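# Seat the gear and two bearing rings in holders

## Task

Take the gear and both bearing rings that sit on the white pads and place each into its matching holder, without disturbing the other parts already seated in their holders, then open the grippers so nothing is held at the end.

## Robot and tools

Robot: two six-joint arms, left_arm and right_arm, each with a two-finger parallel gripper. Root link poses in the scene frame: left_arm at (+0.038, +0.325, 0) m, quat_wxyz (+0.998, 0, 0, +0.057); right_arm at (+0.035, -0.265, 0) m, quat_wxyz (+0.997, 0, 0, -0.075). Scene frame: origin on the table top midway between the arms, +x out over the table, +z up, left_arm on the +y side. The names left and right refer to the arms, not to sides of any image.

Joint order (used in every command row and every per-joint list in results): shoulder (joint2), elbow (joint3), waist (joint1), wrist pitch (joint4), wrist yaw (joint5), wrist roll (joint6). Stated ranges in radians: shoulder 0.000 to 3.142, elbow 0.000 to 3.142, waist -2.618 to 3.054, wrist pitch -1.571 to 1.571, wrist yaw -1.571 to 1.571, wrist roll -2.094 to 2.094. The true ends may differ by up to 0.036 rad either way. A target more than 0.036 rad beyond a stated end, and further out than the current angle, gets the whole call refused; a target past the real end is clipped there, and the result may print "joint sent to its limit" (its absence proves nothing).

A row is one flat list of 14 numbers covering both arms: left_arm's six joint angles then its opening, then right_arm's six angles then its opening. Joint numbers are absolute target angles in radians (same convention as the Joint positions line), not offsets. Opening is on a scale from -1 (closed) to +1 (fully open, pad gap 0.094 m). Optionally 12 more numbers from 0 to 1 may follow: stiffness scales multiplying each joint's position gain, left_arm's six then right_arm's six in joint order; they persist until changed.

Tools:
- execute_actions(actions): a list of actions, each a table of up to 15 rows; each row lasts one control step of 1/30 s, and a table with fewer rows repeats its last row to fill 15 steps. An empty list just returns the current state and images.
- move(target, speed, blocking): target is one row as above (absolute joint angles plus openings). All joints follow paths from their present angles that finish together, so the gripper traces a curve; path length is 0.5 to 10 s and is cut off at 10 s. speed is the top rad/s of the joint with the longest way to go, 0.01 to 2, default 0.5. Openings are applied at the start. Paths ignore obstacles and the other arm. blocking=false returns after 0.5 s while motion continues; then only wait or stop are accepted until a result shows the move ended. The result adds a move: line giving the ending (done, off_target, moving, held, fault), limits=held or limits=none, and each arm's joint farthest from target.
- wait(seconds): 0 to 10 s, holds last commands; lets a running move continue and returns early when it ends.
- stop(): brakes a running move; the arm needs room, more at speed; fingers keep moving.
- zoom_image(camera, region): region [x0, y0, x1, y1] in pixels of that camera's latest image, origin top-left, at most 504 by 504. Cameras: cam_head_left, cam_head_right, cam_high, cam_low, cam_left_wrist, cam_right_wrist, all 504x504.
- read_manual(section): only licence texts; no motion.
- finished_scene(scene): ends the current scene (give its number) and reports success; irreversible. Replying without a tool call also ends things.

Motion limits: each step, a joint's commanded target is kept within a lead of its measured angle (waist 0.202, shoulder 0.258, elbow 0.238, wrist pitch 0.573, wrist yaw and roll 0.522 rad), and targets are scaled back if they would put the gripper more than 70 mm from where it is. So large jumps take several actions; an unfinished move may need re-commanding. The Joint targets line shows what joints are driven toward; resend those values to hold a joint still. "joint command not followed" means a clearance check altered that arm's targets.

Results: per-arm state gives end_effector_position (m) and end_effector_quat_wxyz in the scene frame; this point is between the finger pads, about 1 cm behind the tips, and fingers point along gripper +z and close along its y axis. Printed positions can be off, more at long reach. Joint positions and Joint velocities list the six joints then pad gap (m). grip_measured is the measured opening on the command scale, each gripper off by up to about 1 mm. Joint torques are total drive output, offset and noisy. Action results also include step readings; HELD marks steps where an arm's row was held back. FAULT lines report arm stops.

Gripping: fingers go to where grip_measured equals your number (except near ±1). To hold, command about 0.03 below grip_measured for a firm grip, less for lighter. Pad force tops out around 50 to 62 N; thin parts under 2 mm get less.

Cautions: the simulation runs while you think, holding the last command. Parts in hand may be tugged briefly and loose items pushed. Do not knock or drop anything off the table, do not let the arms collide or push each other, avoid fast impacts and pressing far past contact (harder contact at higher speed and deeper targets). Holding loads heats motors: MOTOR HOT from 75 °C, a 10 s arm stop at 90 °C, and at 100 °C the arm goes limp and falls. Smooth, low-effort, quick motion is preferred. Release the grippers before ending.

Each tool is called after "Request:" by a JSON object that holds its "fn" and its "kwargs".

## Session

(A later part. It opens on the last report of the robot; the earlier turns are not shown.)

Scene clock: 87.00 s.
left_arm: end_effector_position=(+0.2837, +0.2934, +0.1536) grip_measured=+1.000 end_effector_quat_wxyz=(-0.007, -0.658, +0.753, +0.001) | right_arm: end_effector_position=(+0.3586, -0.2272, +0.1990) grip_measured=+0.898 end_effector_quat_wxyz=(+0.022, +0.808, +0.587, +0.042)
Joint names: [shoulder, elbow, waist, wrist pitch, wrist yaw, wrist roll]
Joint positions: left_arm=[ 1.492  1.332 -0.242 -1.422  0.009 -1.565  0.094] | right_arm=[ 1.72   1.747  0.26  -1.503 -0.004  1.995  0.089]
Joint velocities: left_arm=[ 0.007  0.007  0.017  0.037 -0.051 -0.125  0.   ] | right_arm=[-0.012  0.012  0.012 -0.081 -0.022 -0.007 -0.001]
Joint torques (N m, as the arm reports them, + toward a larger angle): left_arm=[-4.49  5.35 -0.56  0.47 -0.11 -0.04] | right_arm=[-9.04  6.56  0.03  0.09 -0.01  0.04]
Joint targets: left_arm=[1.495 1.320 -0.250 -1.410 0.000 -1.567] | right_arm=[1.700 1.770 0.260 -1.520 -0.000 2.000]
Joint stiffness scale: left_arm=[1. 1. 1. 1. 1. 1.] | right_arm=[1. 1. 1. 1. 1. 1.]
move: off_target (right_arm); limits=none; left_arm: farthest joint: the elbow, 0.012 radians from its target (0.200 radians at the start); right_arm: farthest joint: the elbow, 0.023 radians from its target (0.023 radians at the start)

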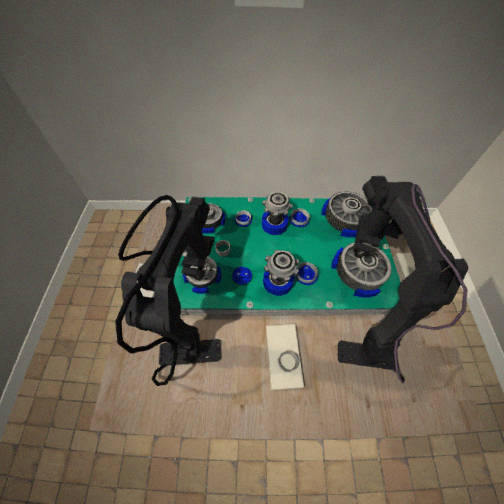

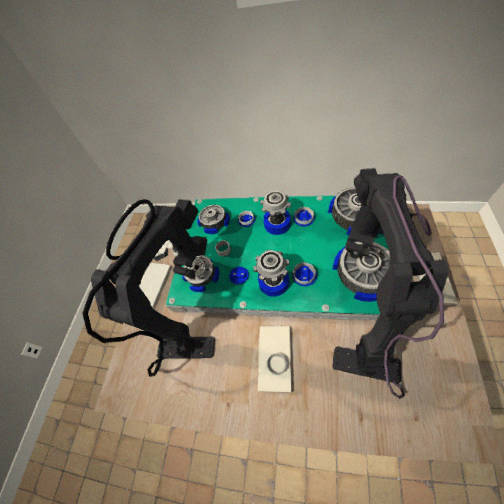

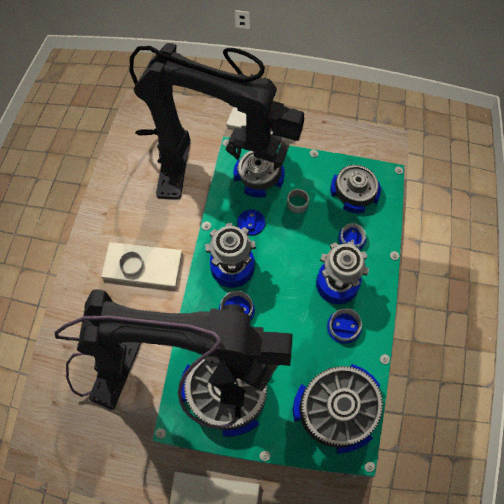

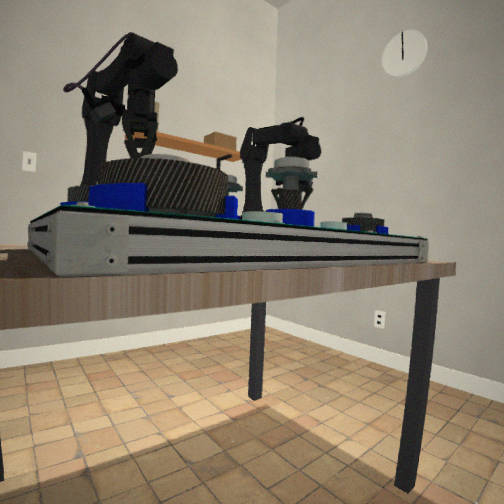

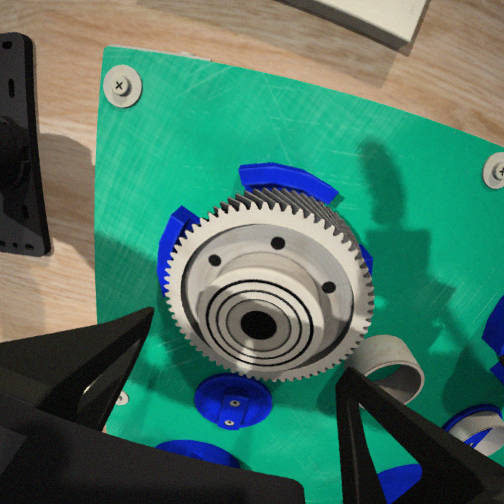

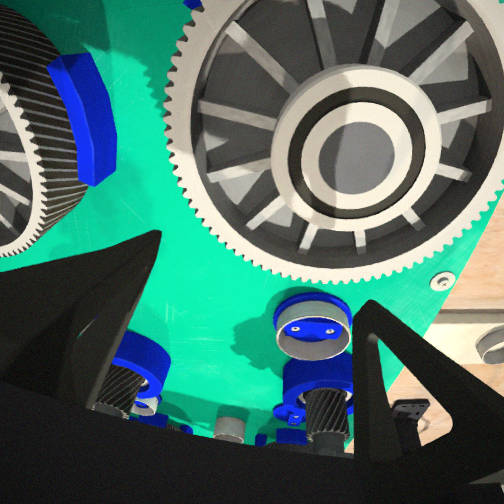

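Descend slowly until contact.

Request:
{"fn": "execute_actions", "kwargs": {"actions": [[[1.493,1.312,-0.248,-1.402,0,-1.567,0.95,1.70,1.77,0.26,-1.52,0,2.0,0.9],[1.493,1.305,-0.248,-1.395,0,-1.567,0.95,1.70,1.77,0.26,-1.52,0,2.0,0.9],[1.493,1.298,-0.248,-1.388,0,-1.567,0.95,1.70,1.77,0.26,-1.52,0,2.0,0.9],[1.493,1.291,-0.248,-1.381,0,-1.567,0.95,1.70,1.77,0.26,-1.52,0,2.0,0.9],[1.493,1.284,-0.248,-1.374,0,-1.567,0.95,1.70,1.77,0.26,-1.52,0,2.0,0.9],[1.493,1.277,-0.248,-1.367,0,-1.567,0.95,1.70,1.77,0.26,-1.52,0,2.0,0.9],[1.493,1.27,-0.248,-1.36,0,-1.567,0.95,1.70,1.77,0.26,-1.52,0,2.0,0.9],[1.493,1.264,-0.248,-1.354,0,-1.567,0.95,1.70,1.77,0.26,-1.52,0,2.0,0.9],[1.493,1.258,-0.248,-1.348,0,-1.567,0.95,1.70,1.77,0.26,-1.52,0,2.0,0.9],[1.493,1.252,-0.248,-1.342,0,-1.567,0.95,1.70,1.77,0.26,-1.52,0,2.0,0.9],[1.493,1.246,-0.248,-1.336,0,-1.567,0.95,1.70,1.77,0.26,-1.52,0,2.0,0.9],[1.493,1.24,-0.248,-1.33,0,-1.567,0.95,1.70,1.77,0.26,-1.52,0,2.0,0.9],[1.493,1.236,-0.248,-1.326,0,-1.567,0.95,1.70,1.77,0.26,-1.52,0,2.0,0.9],[1.493,1.232,-0.248,-1.322,0,-1.567,0.95,1.70,1.77,0.26,-1.52,0,2.0,0.9],[1.493,1.228,-0.248,-1.318,0,-1.567,0.95,1.70,1.77,0.26,-1.52,0,2.0,0.9]],[[1.493,1.224,-0.248,-1.314,0,-1.567,0.95,1.70,1.77,0.26,-1.52,0,2.0,0.9],[1.493,1.22,-0.248,-1.31,0,-1.567,0.95,1.70,1.77,0.26,-1.52,0,2.0,0.9],[1.493,1.216,-0.248,-1.306,0,-1.567,0.95,1.70,1.77,0.26,-1.52,0,2.0,0.9],[1.493,1.212,-0.248,-1.302,0,-1.567,0.95,1.70,1.77,0.26,-1.52,0,2.0,0.9],[1.493,1.208,-0.248,-1.298,0,-1.567,0.95,1.70,1.77,0.26,-1.52,0,2.0,0.9],[1.493,1.204,-0.248,-1.294,0,-1.567,0.95,1.70,1.77,0.26,-1.52,0,2.0,0.9],[1.493,1.2,-0.248,-1.29,0,-1.567,0.95,1.70,1.77,0.26,-1.52,0,2.0,0.9]]]}}

Scene clock: 89.37 s.
left_arm: end_effector_position=(+0.2811, +0.2937, +0.1350) grip_measured=+0.951 end_effector_quat_wxyz=(-0.007, -0.658, +0.753, +0.002) | right_arm: end_effector_position=(+0.3586, -0.2272, +0.1990) grip_measured=+0.898 end_effector_quat_wxyz=(+0.022, +0.808, +0.587, +0.042)
Joint names: [shoulder, elbow, waist, wrist pitch, wrist yaw, wrist roll]
Joint positions: left_arm=[ 1.48   1.247 -0.242 -1.35   0.009 -1.565  0.092] | right_arm=[ 1.72   1.747  0.26  -1.503 -0.004  1.995  0.089]
Joint velocities: left_arm=[-0.007  0.002  0.007 -0.007 -0.022  0.022  0.   ] | right_arm=[-0.007  0.002  0.017  0.095  0.007 -0.022 -0.001]
Joint torques (N m, as the arm reports them, + toward a larger angle): left_arm=[-3.68  2.26 -0.41  1.07 -0.1  -0.05] | right_arm=[-9.    6.52  0.02  0.09  0.    0.05]
Joint targets: left_arm=[1.493 1.200 -0.248 -1.290 -0.000 -1.567] | right_arm=[1.700 1.770 0.260 -1.520 0.000 2.000]
Joint stiffness scale: left_arm=[1. 1. 1. 1. 1. 1.] | right_arm=[1. 1. 1. 1. 1. 1.]
Step readings (joint positions; steps 1 to 15: 1st action; 16 to 30: 2nd action):
0: left_arm=[1.492 1.332 -0.242 -1.421 0.009 -1.565] | right_arm=[1.720 1.747 0.260 -1.503 -0.004 1.995]
1: left_arm=[1.492 1.332 -0.242 -1.420 0.009 -1.565] | right_arm=[1.720 1.747 0.260 -1.503 -0.004 1.995]
2: left_arm=[1.492 1.332 -0.242 -1.419 0.009 -1.565] | right_arm=[1.720 1.747 0.260 -1.503 -0.004 1.995]
4: left_arm=[1.492 1.324 -0.242 -1.409 0.009 -1.565] | right_arm=[1.720 1.747 0.260 -1.503 -0.004 1.995]
8: left_arm=[1.492 1.290 -0.242 -1.388 0.009 -1.565] | right_arm=[1.720 1.747 0.260 -1.503 -0.004 1.995]
15: left_arm=[1.492 1.262 -0.242 -1.365 0.009 -1.565] | right_arm=[1.720 1.747 0.260 -1.503 -0.004 1.995]
16: left_arm=[1.492 1.262 -0.242 -1.365 0.009 -1.565] | right_arm=[1.720 1.747 0.260 -1.503 -0.004 1.995]
17: left_arm=[1.492 1.261 -0.242 -1.364 0.009 -1.565] | right_arm=[1.720 1.747 0.260 -1.503 -0.004 1.995]
19: left_arm=[1.489 1.258 -0.242 -1.361 0.009 -1.565] | right_arm=[1.720 1.747 0.260 -1.503 -0.004 1.995]
23: left_arm=[1.482 1.249 -0.242 -1.352 0.009 -1.565] | right_arm=[1.720 1.747 0.260 -1.503 -0.004 1.995]
30: Joint positions above

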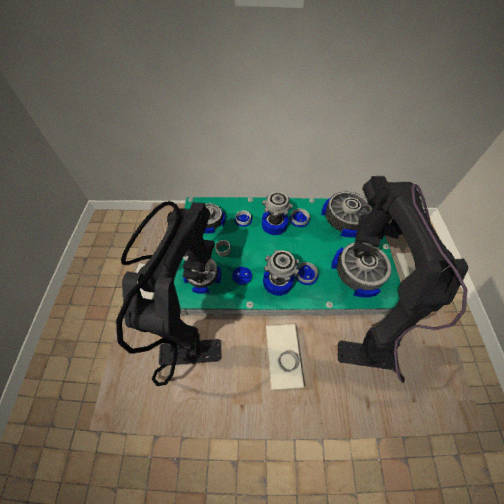

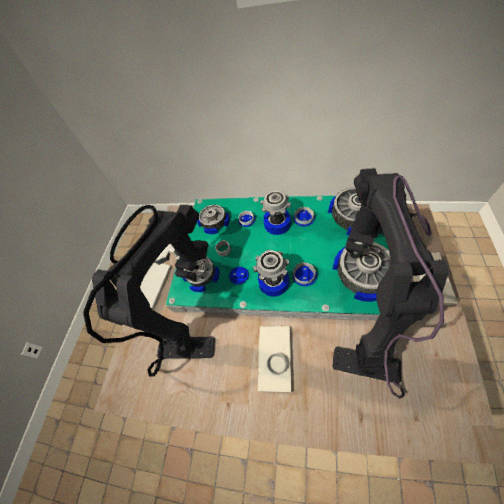

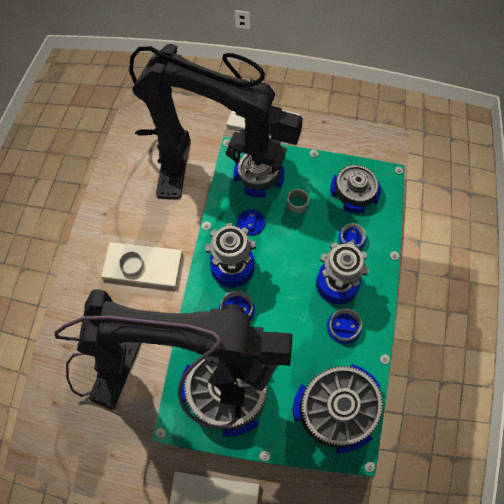

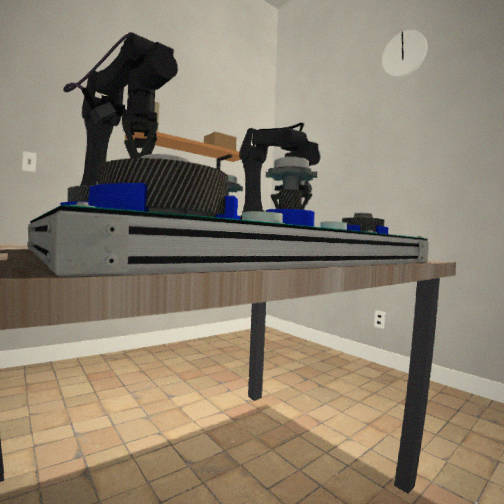

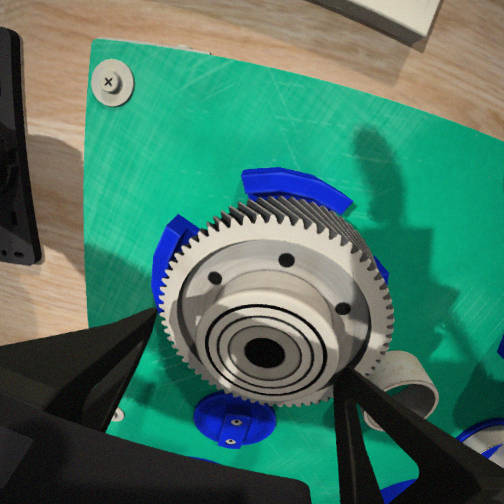

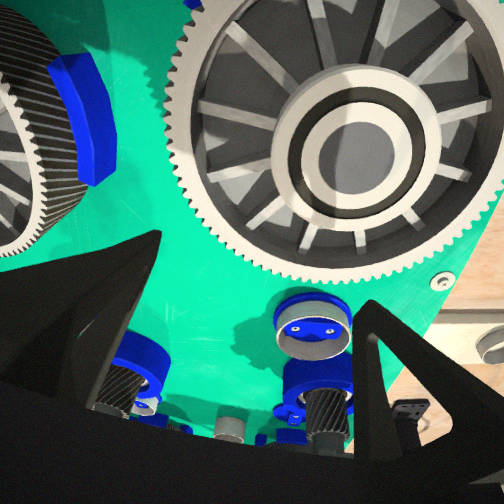

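Request:
{"fn": "execute_actions", "kwargs": {"actions": [[[1.493,1.23,-0.248,-1.33,0,-1.567,0.95,1.70,1.77,0.26,-1.52,0,2.0,0.9],[1.493,1.26,-0.248,-1.36,0,-1.567,0.95,1.70,1.77,0.26,-1.52,0,2.0,0.9],[1.493,1.29,-0.248,-1.38,0,-1.567,0.95,1.70,1.77,0.26,-1.52,0,2.0,0.9],[1.495,1.31,-0.248,-1.39,0,-1.567,0.95,1.70,1.77,0.26,-1.52,0,2.0,0.9],[1.497,1.325,-0.248,-1.40,0,-1.567,0.95,1.70,1.77,0.26,-1.52,0,2.0,0.9],[1.50,1.335,-0.248,-1.405,0,-1.567,0.95,1.70,1.77,0.26,-1.52,0,2.0,0.9],[1.503,1.343,-0.248,-1.405,0,-1.567,0.95,1.70,1.77,0.26,-1.52,0,2.0,0.9],[1.506,1.348,-0.248,-1.405,0,-1.567,0.95,1.70,1.77,0.26,-1.52,0,2.0,0.9],[1.509,1.35,-0.248,-1.405,0,-1.567,0.95,1.70,1.77,0.26,-1.52,0,2.0,0.9],[1.512,1.35,-0.248,-1.405,0,-1.567,0.95,1.70,1.77,0.26,-1.52,0,2.0,0.9]],[[1.514,1.32,-0.248,-1.38,0,-1.567,0.95,1.70,1.77,0.26,-1.52,0,2.0,0.9],[1.514,1.30,-0.248,-1.37,0,-1.567,0.95,1.70,1.77,0.26,-1.52,0,2.0,0.9],[1.514,1.295,-0.248,-1.365,0,-1.567,0.95,1.70,1.77,0.26,-1.52,0,2.0,0.9],[1.514,1.29,-0.248,-1.36,0,-1.567,0.95,1.70,1.77,0.26,-1.52,0,2.0,0.9],[1.514,1.285,-0.248,-1.356,0,-1.567,0.95,1.70,1.77,0.26,-1.52,0,2.0,0.9],[1.514,1.28,-0.248,-1.352,0,-1.567,0.95,1.70,1.77,0.26,-1.52,0,2.0,0.9],[1.514,1.276,-0.248,-1.348,0,-1.567,0.95,1.70,1.77,0.26,-1.52,0,2.0,0.9],[1.514,1.272,-0.248,-1.344,0,-1.567,0.95,1.70,1.77,0.26,-1.52,0,2.0,0.9],[1.514,1.268,-0.248,-1.34,0,-1.567,0.95,1.70,1.77,0.26,-1.52,0,2.0,0.9],[1.514,1.264,-0.248,-1.337,0,-1.567,0.95,1.70,1.77,0.26,-1.52,0,2.0,0.9],[1.514,1.26,-0.248,-1.334,0,-1.567,0.95,1.70,1.77,0.26,-1.52,0,2.0,0.9],[1.514,1.256,-0.248,-1.331,0,-1.567,0.95,1.70,1.77,0.26,-1.52,0,2.0,0.9],[1.514,1.252,-0.248,-1.328,0,-1.567,0.95,1.70,1.77,0.26,-1.52,0,2.0,0.9],[1.514,1.248,-0.248,-1.325,0,-1.567,0.95,1.70,1.77,0.26,-1.52,0,2.0,0.9],[1.514,1.244,-0.248,-1.322,0,-1.567,0.95,1.70,1.77,0.26,-1.52,0,2.0,0.9]],[[1.514,1.24,-0.248,-1.32,0,-1.567,0.95,1.70,1.77,0.26,-1.52,0,2.0,0.9]]]}}

Scene clock: 94.37 s.
left_arm: end_effector_position=(+0.2889, +0.2926, +0.1369) grip_measured=+0.951 end_effector_quat_wxyz=(-0.006, -0.658, +0.753, -0.001) | right_arm: end_effector_position=(+0.3586, -0.2272, +0.1990) grip_measured=+0.898 end_effector_quat_wxyz=(+0.022, +0.808, +0.587, +0.042)
Joint names: [shoulder, elbow, waist, wrist pitch, wrist yaw, wrist roll]
Joint positions: left_arm=[ 1.505  1.278 -0.242 -1.35   0.009 -1.565  0.092] | right_arm=[ 1.72   1.747  0.26  -1.503 -0.004  1.995  0.089]
Joint velocities: left_arm=[ 0.012 -0.012  0.007 -0.022 -0.066 -0.11  -0.   ] | right_arm=[ 0.002 -0.017  0.002 -0.037  0.007  0.022  0.001]
Joint torques (N m, as the arm reports them, + toward a larger angle): left_arm=[-4.22  3.09 -0.44  0.73 -0.12 -0.03] | right_arm=[-8.96  6.51 -0.03  0.09  0.    0.04]
Joint targets: left_arm=[1.514 1.240 -0.248 -1.320 -0.000 -1.567] | right_arm=[1.700 1.770 0.260 -1.520 0.000 2.000]
Joint stiffness scale: left_arm=[1. 1. 1. 1. 1. 1.] | right_arm=[1. 1. 1. 1. 1. 1.]
Step readings (joint positions; steps 1 to 15: 1st action; 16 to 30: 2nd action; 31 to 45: 3rd action):
0: left_arm=[1.480 1.247 -0.242 -1.350 0.009 -1.565] | right_arm=[1.720 1.747 0.260 -1.503 -0.004 1.995]
1: left_arm=[1.480 1.247 -0.242 -1.350 0.009 -1.565] | right_arm=[1.720 1.747 0.260 -1.503 -0.004 1.995]
2: left_arm=[1.480 1.248 -0.242 -1.351 0.009 -1.565] | right_arm=[1.720 1.747 0.260 -1.503 -0.004 1.995]
4: left_arm=[1.482 1.258 -0.242 -1.359 0.009 -1.565] | right_arm=[1.720 1.747 0.260 -1.503 -0.004 1.995]
8: left_arm=[1.493 1.301 -0.242 -1.374 0.009 -1.565] | right_arm=[1.720 1.747 0.260 -1.503 -0.004 1.995]
15: left_arm=[1.502 1.319 -0.242 -1.379 0.009 -1.565] | right_arm=[1.720 1.747 0.260 -1.503 -0.004 1.995]
16: left_arm=[1.503 1.319 -0.242 -1.379 0.009 -1.565] | right_arm=[1.720 1.747 0.260 -1.503 -0.004 1.995]
17: left_arm=[1.504 1.319 -0.242 -1.379 0.009 -1.565] | right_arm=[1.720 1.747 0.260 -1.503 -0.004 1.995]
19: left_arm=[1.505 1.317 -0.242 -1.377 0.009 -1.565] | right_arm=[1.720 1.747 0.260 -1.503 -0.004 1.995]
23: left_arm=[1.505 1.295 -0.242 -1.366 0.009 -1.565] | right_arm=[1.720 1.747 0.260 -1.503 -0.004 1.995]
30: left_arm=[1.505 1.278 -0.242 -1.351 0.009 -1.565] | right_arm=[1.720 1.747 0.260 -1.503 -0.004 1.995]
31: left_arm=[1.505 1.278 -0.242 -1.351 0.009 -1.565] | right_arm=[1.720 1.747 0.260 -1.503 -0.004 1.995]
32: left_arm=[1.505 1.278 -0.242 -1.350 0.009 -1.565] | right_arm=[1.720 1.747 0.260 -1.503 -0.004 1.995]
34: left_arm=[1.505 1.278 -0.242 -1.350 0.009 -1.565] | right_arm=[1.720 1.747 0.260 -1.503 -0.004 1.995]
38: left_arm=[1.505 1.278 -0.242 -1.350 0.009 -1.565] | right_arm=[1.720 1.747 0.260 -1.503 -0.004 1.995]
45: Joint positions above

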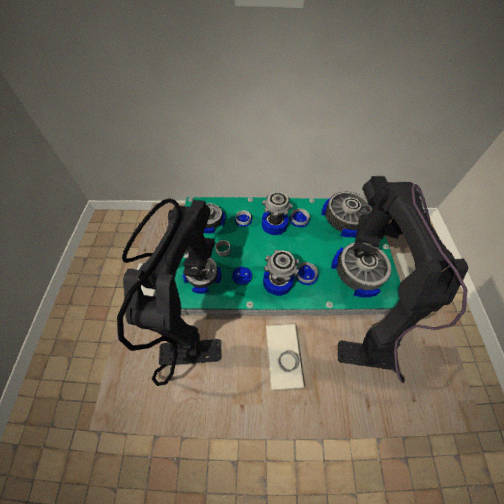

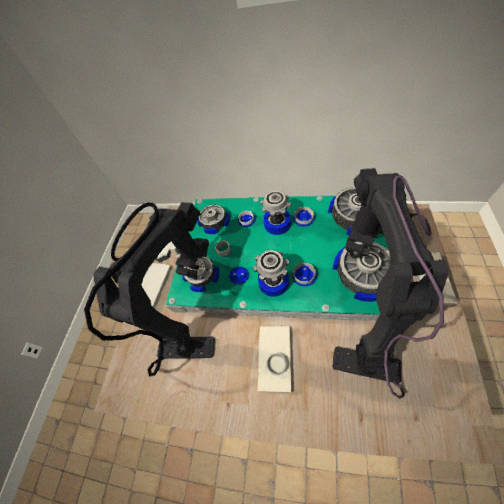

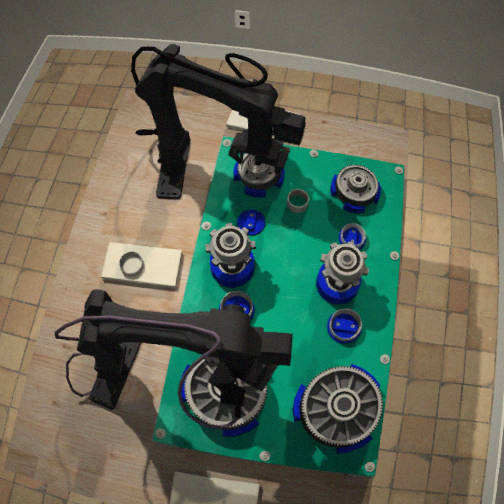

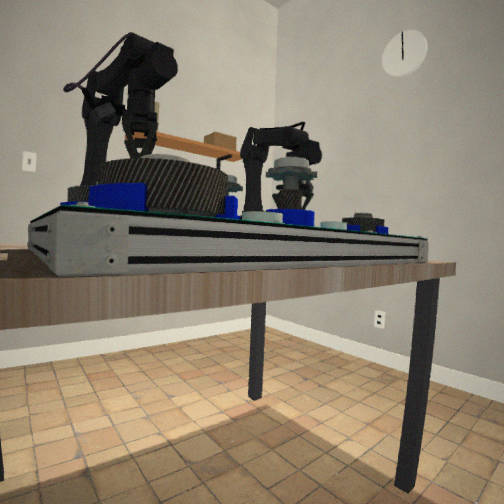

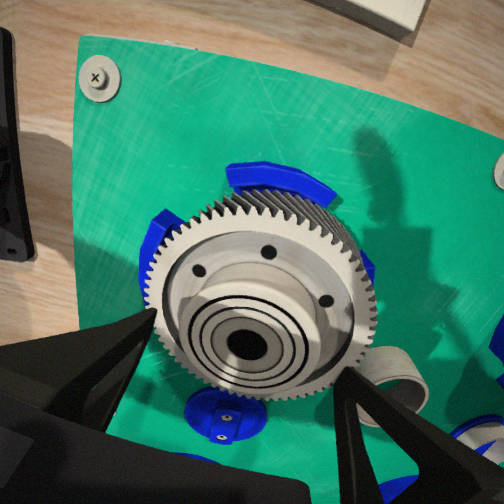

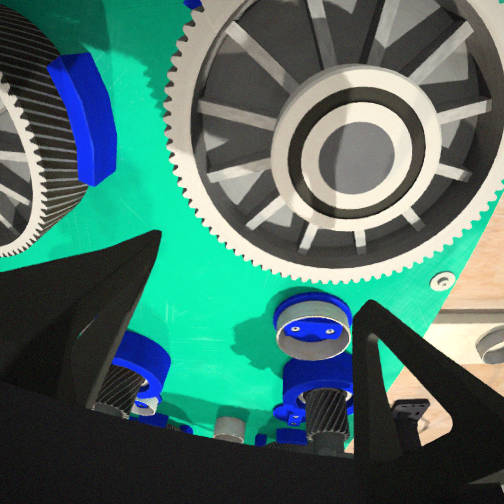

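Request:
{"fn": "move", "kwargs": {"target": [1.465,1.335,-0.245,-1.41,0,-0.127,0.8,1.70,1.77,0.26,-1.52,0,2.0,0.9], "speed": 1.5}}

Scene clock: 97.37 s.
left_arm: end_effector_position=(+0.2830, +0.2933, +0.1462) grip_measured=+0.801 end_effector_quat_wxyz=(-0.008, -0.005, +1.000, -0.004) | right_arm: end_effector_position=(+0.3586, -0.2272, +0.1990) grip_measured=+0.898 end_effector_quat_wxyz=(+0.022, +0.808, +0.587, +0.042)
Joint names: [shoulder, elbow, waist, wrist pitch, wrist yaw, wrist roll]
Joint positions: left_arm=[ 1.491  1.301 -0.242 -1.396  0.01  -0.137  0.085] | right_arm=[ 1.72   1.747  0.26  -1.503 -0.004  1.995  0.089]
Joint velocities: left_arm=[ 0.002 -0.007  0.012 -0.125 -0.037  0.066 -0.   ] | right_arm=[-0.012  0.007 -0.017  0.022 -0.007 -0.007  0.   ]
Joint torques (N m, as the arm reports them, + toward a larger angle): left_arm=[-6.6   9.52 -0.21  0.15 -0.1   0.08] | right_arm=[-9.02  6.57  0.03  0.09 -0.02  0.04]
Joint targets: left_arm=[1.465 1.335 -0.245 -1.410 0.000 -0.127] | right_arm=[1.700 1.770 0.260 -1.520 -0.000 2.000]
Joint stiffness scale: left_arm=[1. 1. 1. 1. 1. 1.] | right_arm=[1. 1. 1. 1. 1. 1.]
move: off_target (left_arm, right_arm); limits=none; left_arm: farthest joint: the elbow, 0.034 radians from its target (0.057 radians at the start); right_arm: farthest joint: the elbow, 0.023 radians from its target (0.023 radians at the start)

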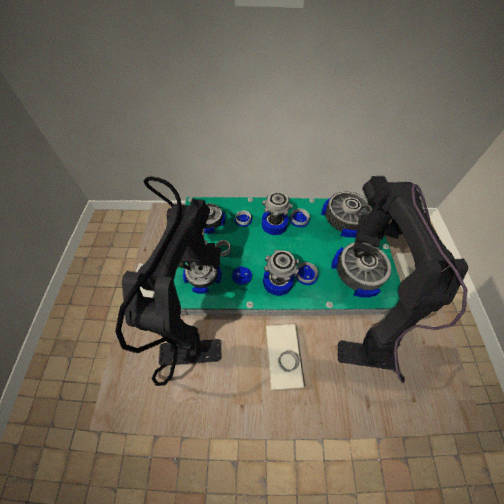

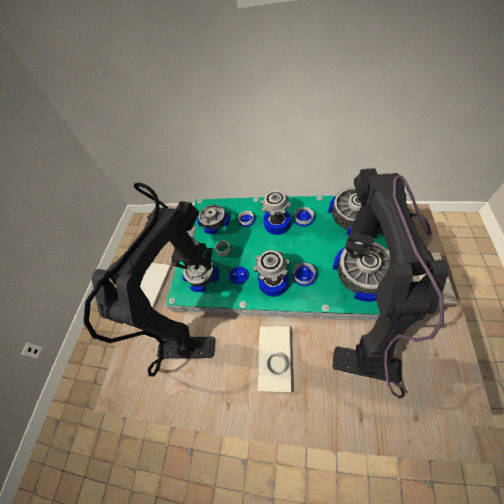

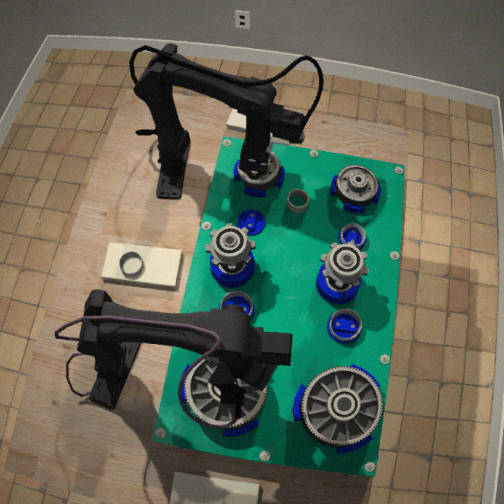

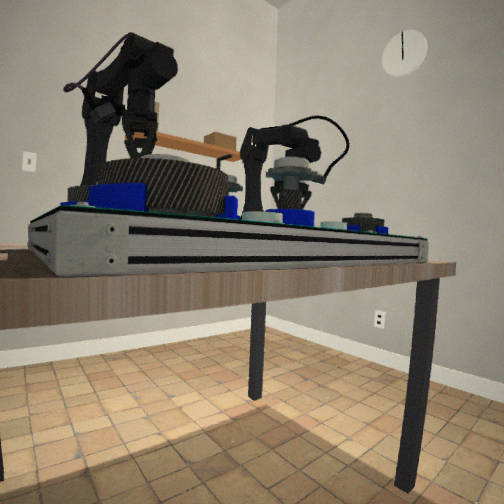

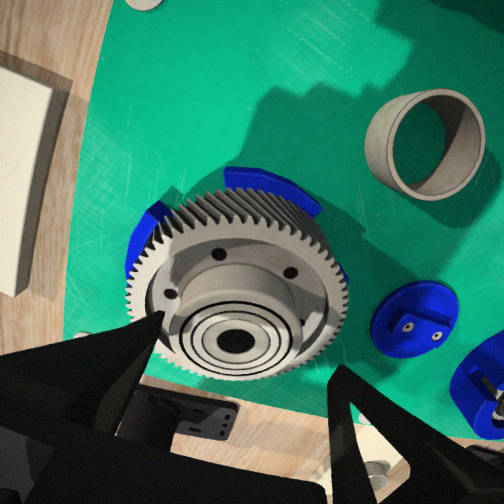

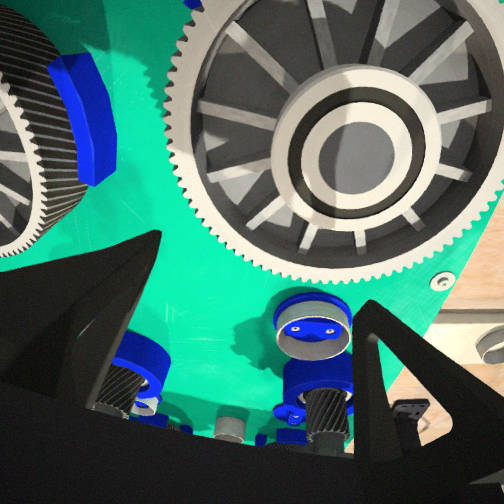

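Request:
{"fn": "execute_actions", "kwargs": {"actions": [[[1.49,1.32,-0.235,-1.40,0,-0.10,0.8,1.70,1.77,0.26,-1.52,0,2.0,0.9],[1.49,1.31,-0.225,-1.39,0,-0.10,0.8,1.70,1.77,0.26,-1.52,0,2.0,0.9],[1.49,1.30,-0.215,-1.39,0,-0.10,0.8,1.70,1.77,0.26,-1.52,0,2.0,0.9],[1.49,1.30,-0.205,-1.39,0,-0.10,0.8,1.70,1.77,0.26,-1.52,0,2.0,0.9]]]}}

Scene clock: 98.37 s.
left_arm: end_effector_position=(+0.2835, +0.3012, +0.1462) grip_measured=+0.801 end_effector_quat_wxyz=(-0.008, -0.006, +1.000, -0.002) | right_arm: end_effector_position=(+0.3586, -0.2272, +0.1990) grip_measured=+0.898 end_effector_quat_wxyz=(+0.022, +0.808, +0.587, +0.042)
Joint names: [shoulder, elbow, waist, wrist pitch, wrist yaw, wrist roll]
Joint positions: left_arm=[ 1.491  1.301 -0.213 -1.397  0.007 -0.11   0.085] | right_arm=[ 1.72   1.747  0.26  -1.503 -0.004  1.995  0.089]
Joint velocities: left_arm=[-0.012 -0.007  0.017  0.007 -0.022 -0.022  0.001] | right_arm=[-0.002  0.002 -0.007  0.007 -0.051  0.051 -0.   ]
Joint torques (N m, as the arm reports them, + toward a larger angle): left_arm=[-4.81  6.44  0.59  0.4  -0.08  0.08] | right_arm=[-9.03  6.54  0.03  0.08 -0.01  0.04]
Joint targets: left_arm=[1.490 1.300 -0.205 -1.390 -0.000 -0.100] | right_arm=[1.700 1.770 0.260 -1.520 0.000 2.000]
Joint stiffness scale: left_arm=[1. 1. 1. 1. 1. 1.] | right_arm=[1. 1. 1. 1. 1. 1.]
Step readings (joint positions):
0: left_arm=[1.491 1.301 -0.242 -1.397 0.007 -0.136] | right_arm=[1.720 1.747 0.260 -1.503 -0.004 1.995]
1: left_arm=[1.491 1.301 -0.242 -1.397 0.007 -0.132] | right_arm=[1.720 1.747 0.260 -1.503 -0.004 1.995]
2: left_arm=[1.491 1.301 -0.242 -1.397 0.007 -0.127] | right_arm=[1.720 1.747 0.260 -1.503 -0.004 1.995]
4: left_arm=[1.491 1.301 -0.232 -1.397 0.007 -0.120] | right_arm=[1.720 1.747 0.260 -1.503 -0.004 1.995]
8: left_arm=[1.491 1.301 -0.213 -1.397 0.007 -0.114] | right_arm=[1.720 1.747 0.260 -1.503 -0.004 1.995]
15: Joint positions above

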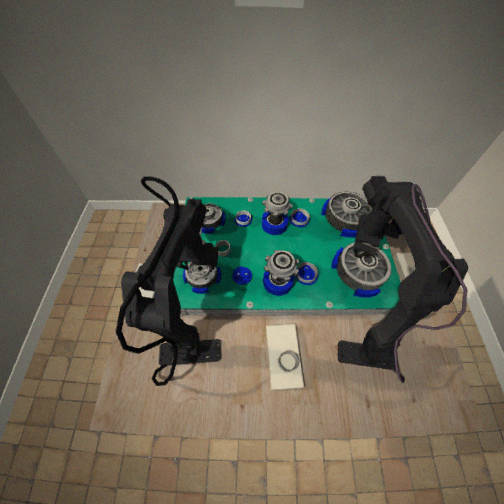

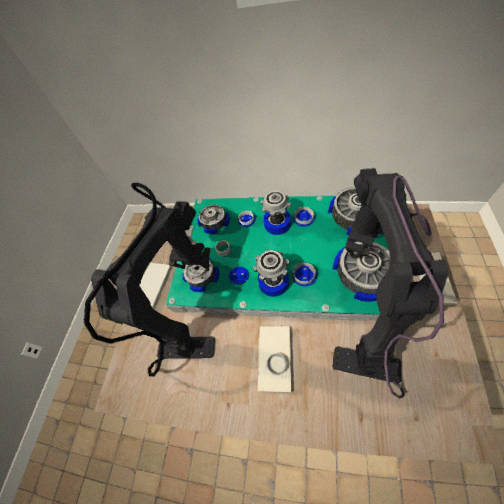

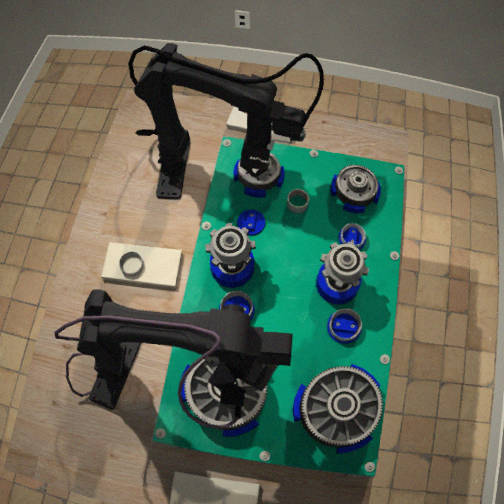

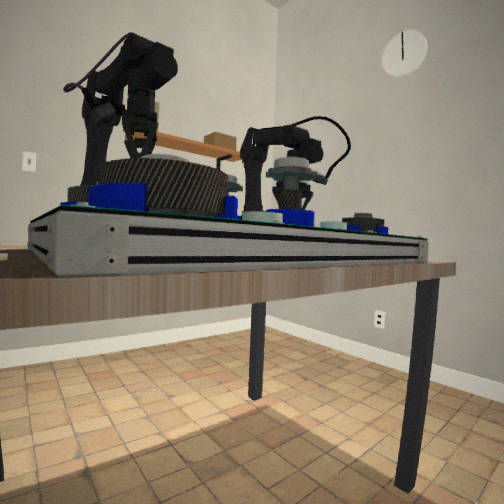

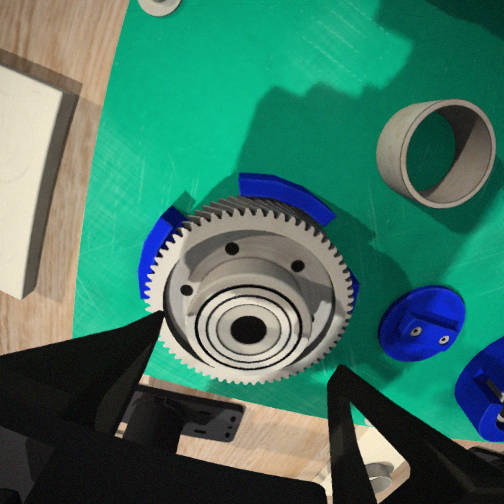

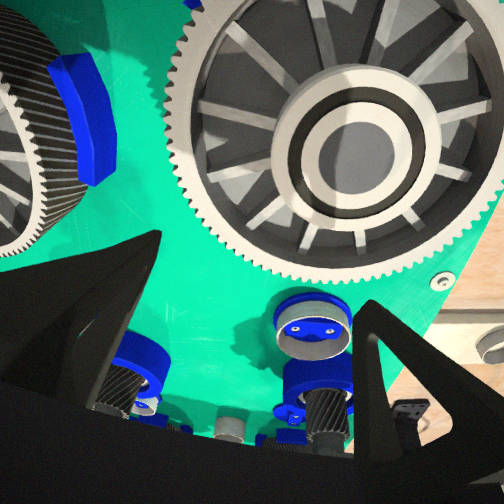

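Request:
{"fn": "execute_actions", "kwargs": {"actions": [[[1.493,1.285,-0.21,-1.382,0,-0.10,0.8,1.70,1.77,0.26,-1.52,0,2.0,0.9],[1.493,1.279,-0.21,-1.376,0,-0.10,0.8,1.70,1.77,0.26,-1.52,0,2.0,0.9],[1.493,1.273,-0.21,-1.37,0,-0.10,0.8,1.70,1.77,0.26,-1.52,0,2.0,0.9],[1.493,1.267,-0.21,-1.364,0,-0.10,0.8,1.70,1.77,0.26,-1.52,0,2.0,0.9],[1.493,1.261,-0.21,-1.358,0,-0.10,0.8,1.70,1.77,0.26,-1.52,0,2.0,0.9],[1.493,1.255,-0.21,-1.352,0,-0.10,0.8,1.70,1.77,0.26,-1.52,0,2.0,0.9],[1.493,1.25,-0.21,-1.347,0,-0.10,0.8,1.70,1.77,0.26,-1.52,0,2.0,0.9],[1.493,1.245,-0.21,-1.342,0,-0.10,0.8,1.70,1.77,0.26,-1.52,0,2.0,0.9],[1.493,1.24,-0.21,-1.337,0,-0.10,0.8,1.70,1.77,0.26,-1.52,0,2.0,0.9],[1.493,1.235,-0.21,-1.332,0,-0.10,0.8,1.70,1.77,0.26,-1.52,0,2.0,0.9],[1.493,1.23,-0.21,-1.327,0,-0.10,0.8,1.70,1.77,0.26,-1.52,0,2.0,0.9],[1.493,1.225,-0.21,-1.322,0,-0.10,0.8,1.70,1.77,0.26,-1.52,0,2.0,0.9],[1.493,1.22,-0.21,-1.317,0,-0.10,0.8,1.70,1.77,0.26,-1.52,0,2.0,0.9],[1.493,1.215,-0.21,-1.312,0,-0.10,0.8,1.70,1.77,0.26,-1.52,0,2.0,0.9],[1.493,1.21,-0.21,-1.307,0,-0.10,0.8,1.70,1.77,0.26,-1.52,0,2.0,0.9]],[[1.493,1.205,-0.21,-1.302,0,-0.10,0.8,1.70,1.77,0.26,-1.52,0,2.0,0.9],[1.493,1.20,-0.21,-1.297,0,-0.10,0.8,1.70,1.77,0.26,-1.52,0,2.0,0.9],[1.493,1.195,-0.21,-1.292,0,-0.10,0.8,1.70,1.77,0.26,-1.52,0,2.0,0.9],[1.493,1.19,-0.21,-1.287,0,-0.10,0.8,1.70,1.77,0.26,-1.52,0,2.0,0.9]]]}}

Scene clock: 100.00 s.
left_arm: end_effector_position=(+0.2795, +0.3017, +0.1226) grip_measured=+0.801 end_effector_quat_wxyz=(-0.017, -0.006, +1.000, -0.001) | right_arm: end_effector_position=(+0.3586, -0.2272, +0.1990) grip_measured=+0.898 end_effector_quat_wxyz=(+0.022, +0.808, +0.587, +0.042)
Joint names: [shoulder, elbow, waist, wrist pitch, wrist yaw, wrist roll]
Joint positions: left_arm=[ 1.491  1.207 -0.213 -1.32   0.006 -0.109  0.085] | right_arm=[ 1.72   1.747  0.26  -1.503 -0.004  1.995  0.089]
Joint velocities: left_arm=[-0.007 -0.032 -0.002  0.037  0.007  0.022 -0.001] | right_arm=[ 0.007  0.017  0.002  0.022  0.051 -0.037 -0.   ]
Joint torques (N m, as the arm reports them, + toward a larger angle): left_arm=[-4.62  4.85  0.25  0.7  -0.08  0.07] | right_arm=[-9.01  6.54  0.02  0.09 -0.01  0.05]
Joint targets: left_arm=[1.493 1.190 -0.210 -1.287 0.000 -0.100] | right_arm=[1.700 1.770 0.260 -1.520 0.000 2.000]
Joint stiffness scale: left_arm=[1. 1. 1. 1. 1. 1.] | right_arm=[1. 1. 1. 1. 1. 1.]
Step readings (joint positions; steps 1 to 15: 1st action; 16 to 30: 2nd action):
0: left_arm=[1.491 1.301 -0.213 -1.397 0.007 -0.109] | right_arm=[1.720 1.747 0.260 -1.503 -0.004 1.995]
1: left_arm=[1.491 1.301 -0.213 -1.397 0.007 -0.109] | right_arm=[1.720 1.747 0.260 -1.503 -0.004 1.995]
2: left_arm=[1.491 1.301 -0.213 -1.397 0.007 -0.109] | right_arm=[1.720 1.747 0.260 -1.503 -0.004 1.995]
4: left_arm=[1.491 1.295 -0.213 -1.392 0.007 -0.109] | right_arm=[1.720 1.747 0.260 -1.503 -0.004 1.995]
8: left_arm=[1.491 1.268 -0.213 -1.377 0.007 -0.109] | right_arm=[1.720 1.747 0.260 -1.503 -0.004 1.995]
15: left_arm=[1.491 1.233 -0.213 -1.346 0.007 -0.109] | right_arm=[1.720 1.747 0.260 -1.503 -0.004 1.995]
16: left_arm=[1.491 1.228 -0.213 -1.341 0.007 -0.109] | right_arm=[1.720 1.747 0.260 -1.503 -0.004 1.995]
17: left_arm=[1.491 1.223 -0.213 -1.336 0.007 -0.109] | right_arm=[1.720 1.747 0.260 -1.503 -0.004 1.995]
19: left_arm=[1.491 1.213 -0.213 -1.326 0.007 -0.109] | right_arm=[1.720 1.747 0.260 -1.503 -0.004 1.995]
23: left_arm=[1.491 1.207 -0.213 -1.320 0.006 -0.109] | right_arm=[1.720 1.747 0.260 -1.503 -0.004 1.995]
30: Joint positions above

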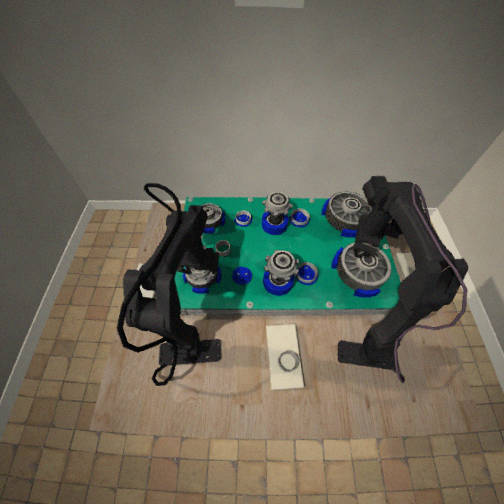

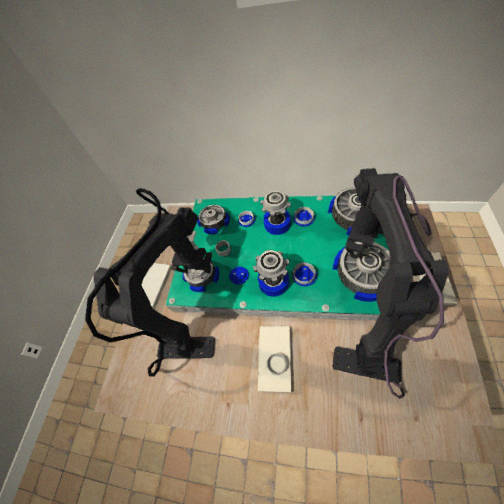

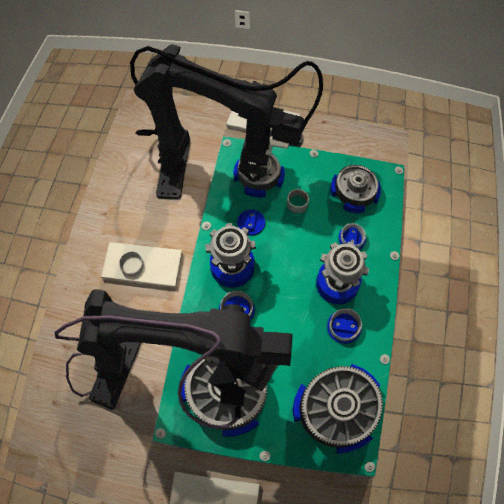

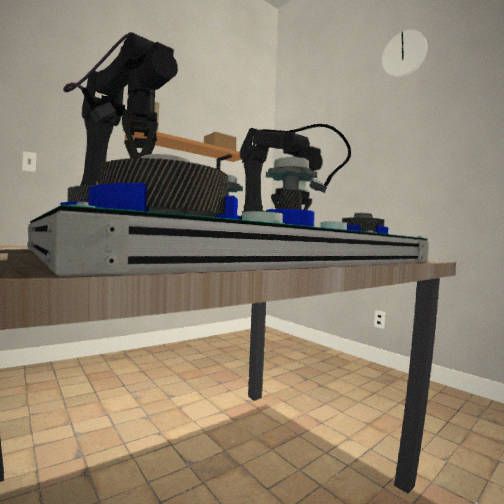

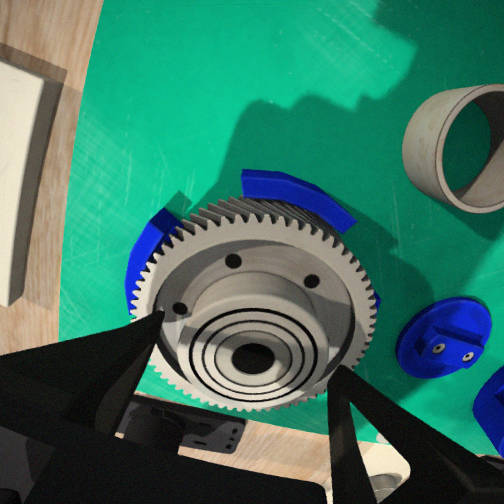

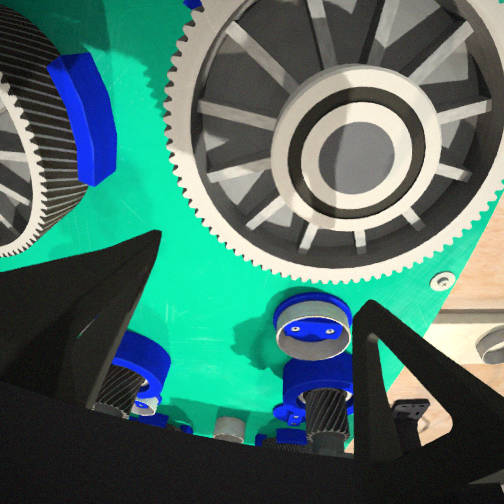

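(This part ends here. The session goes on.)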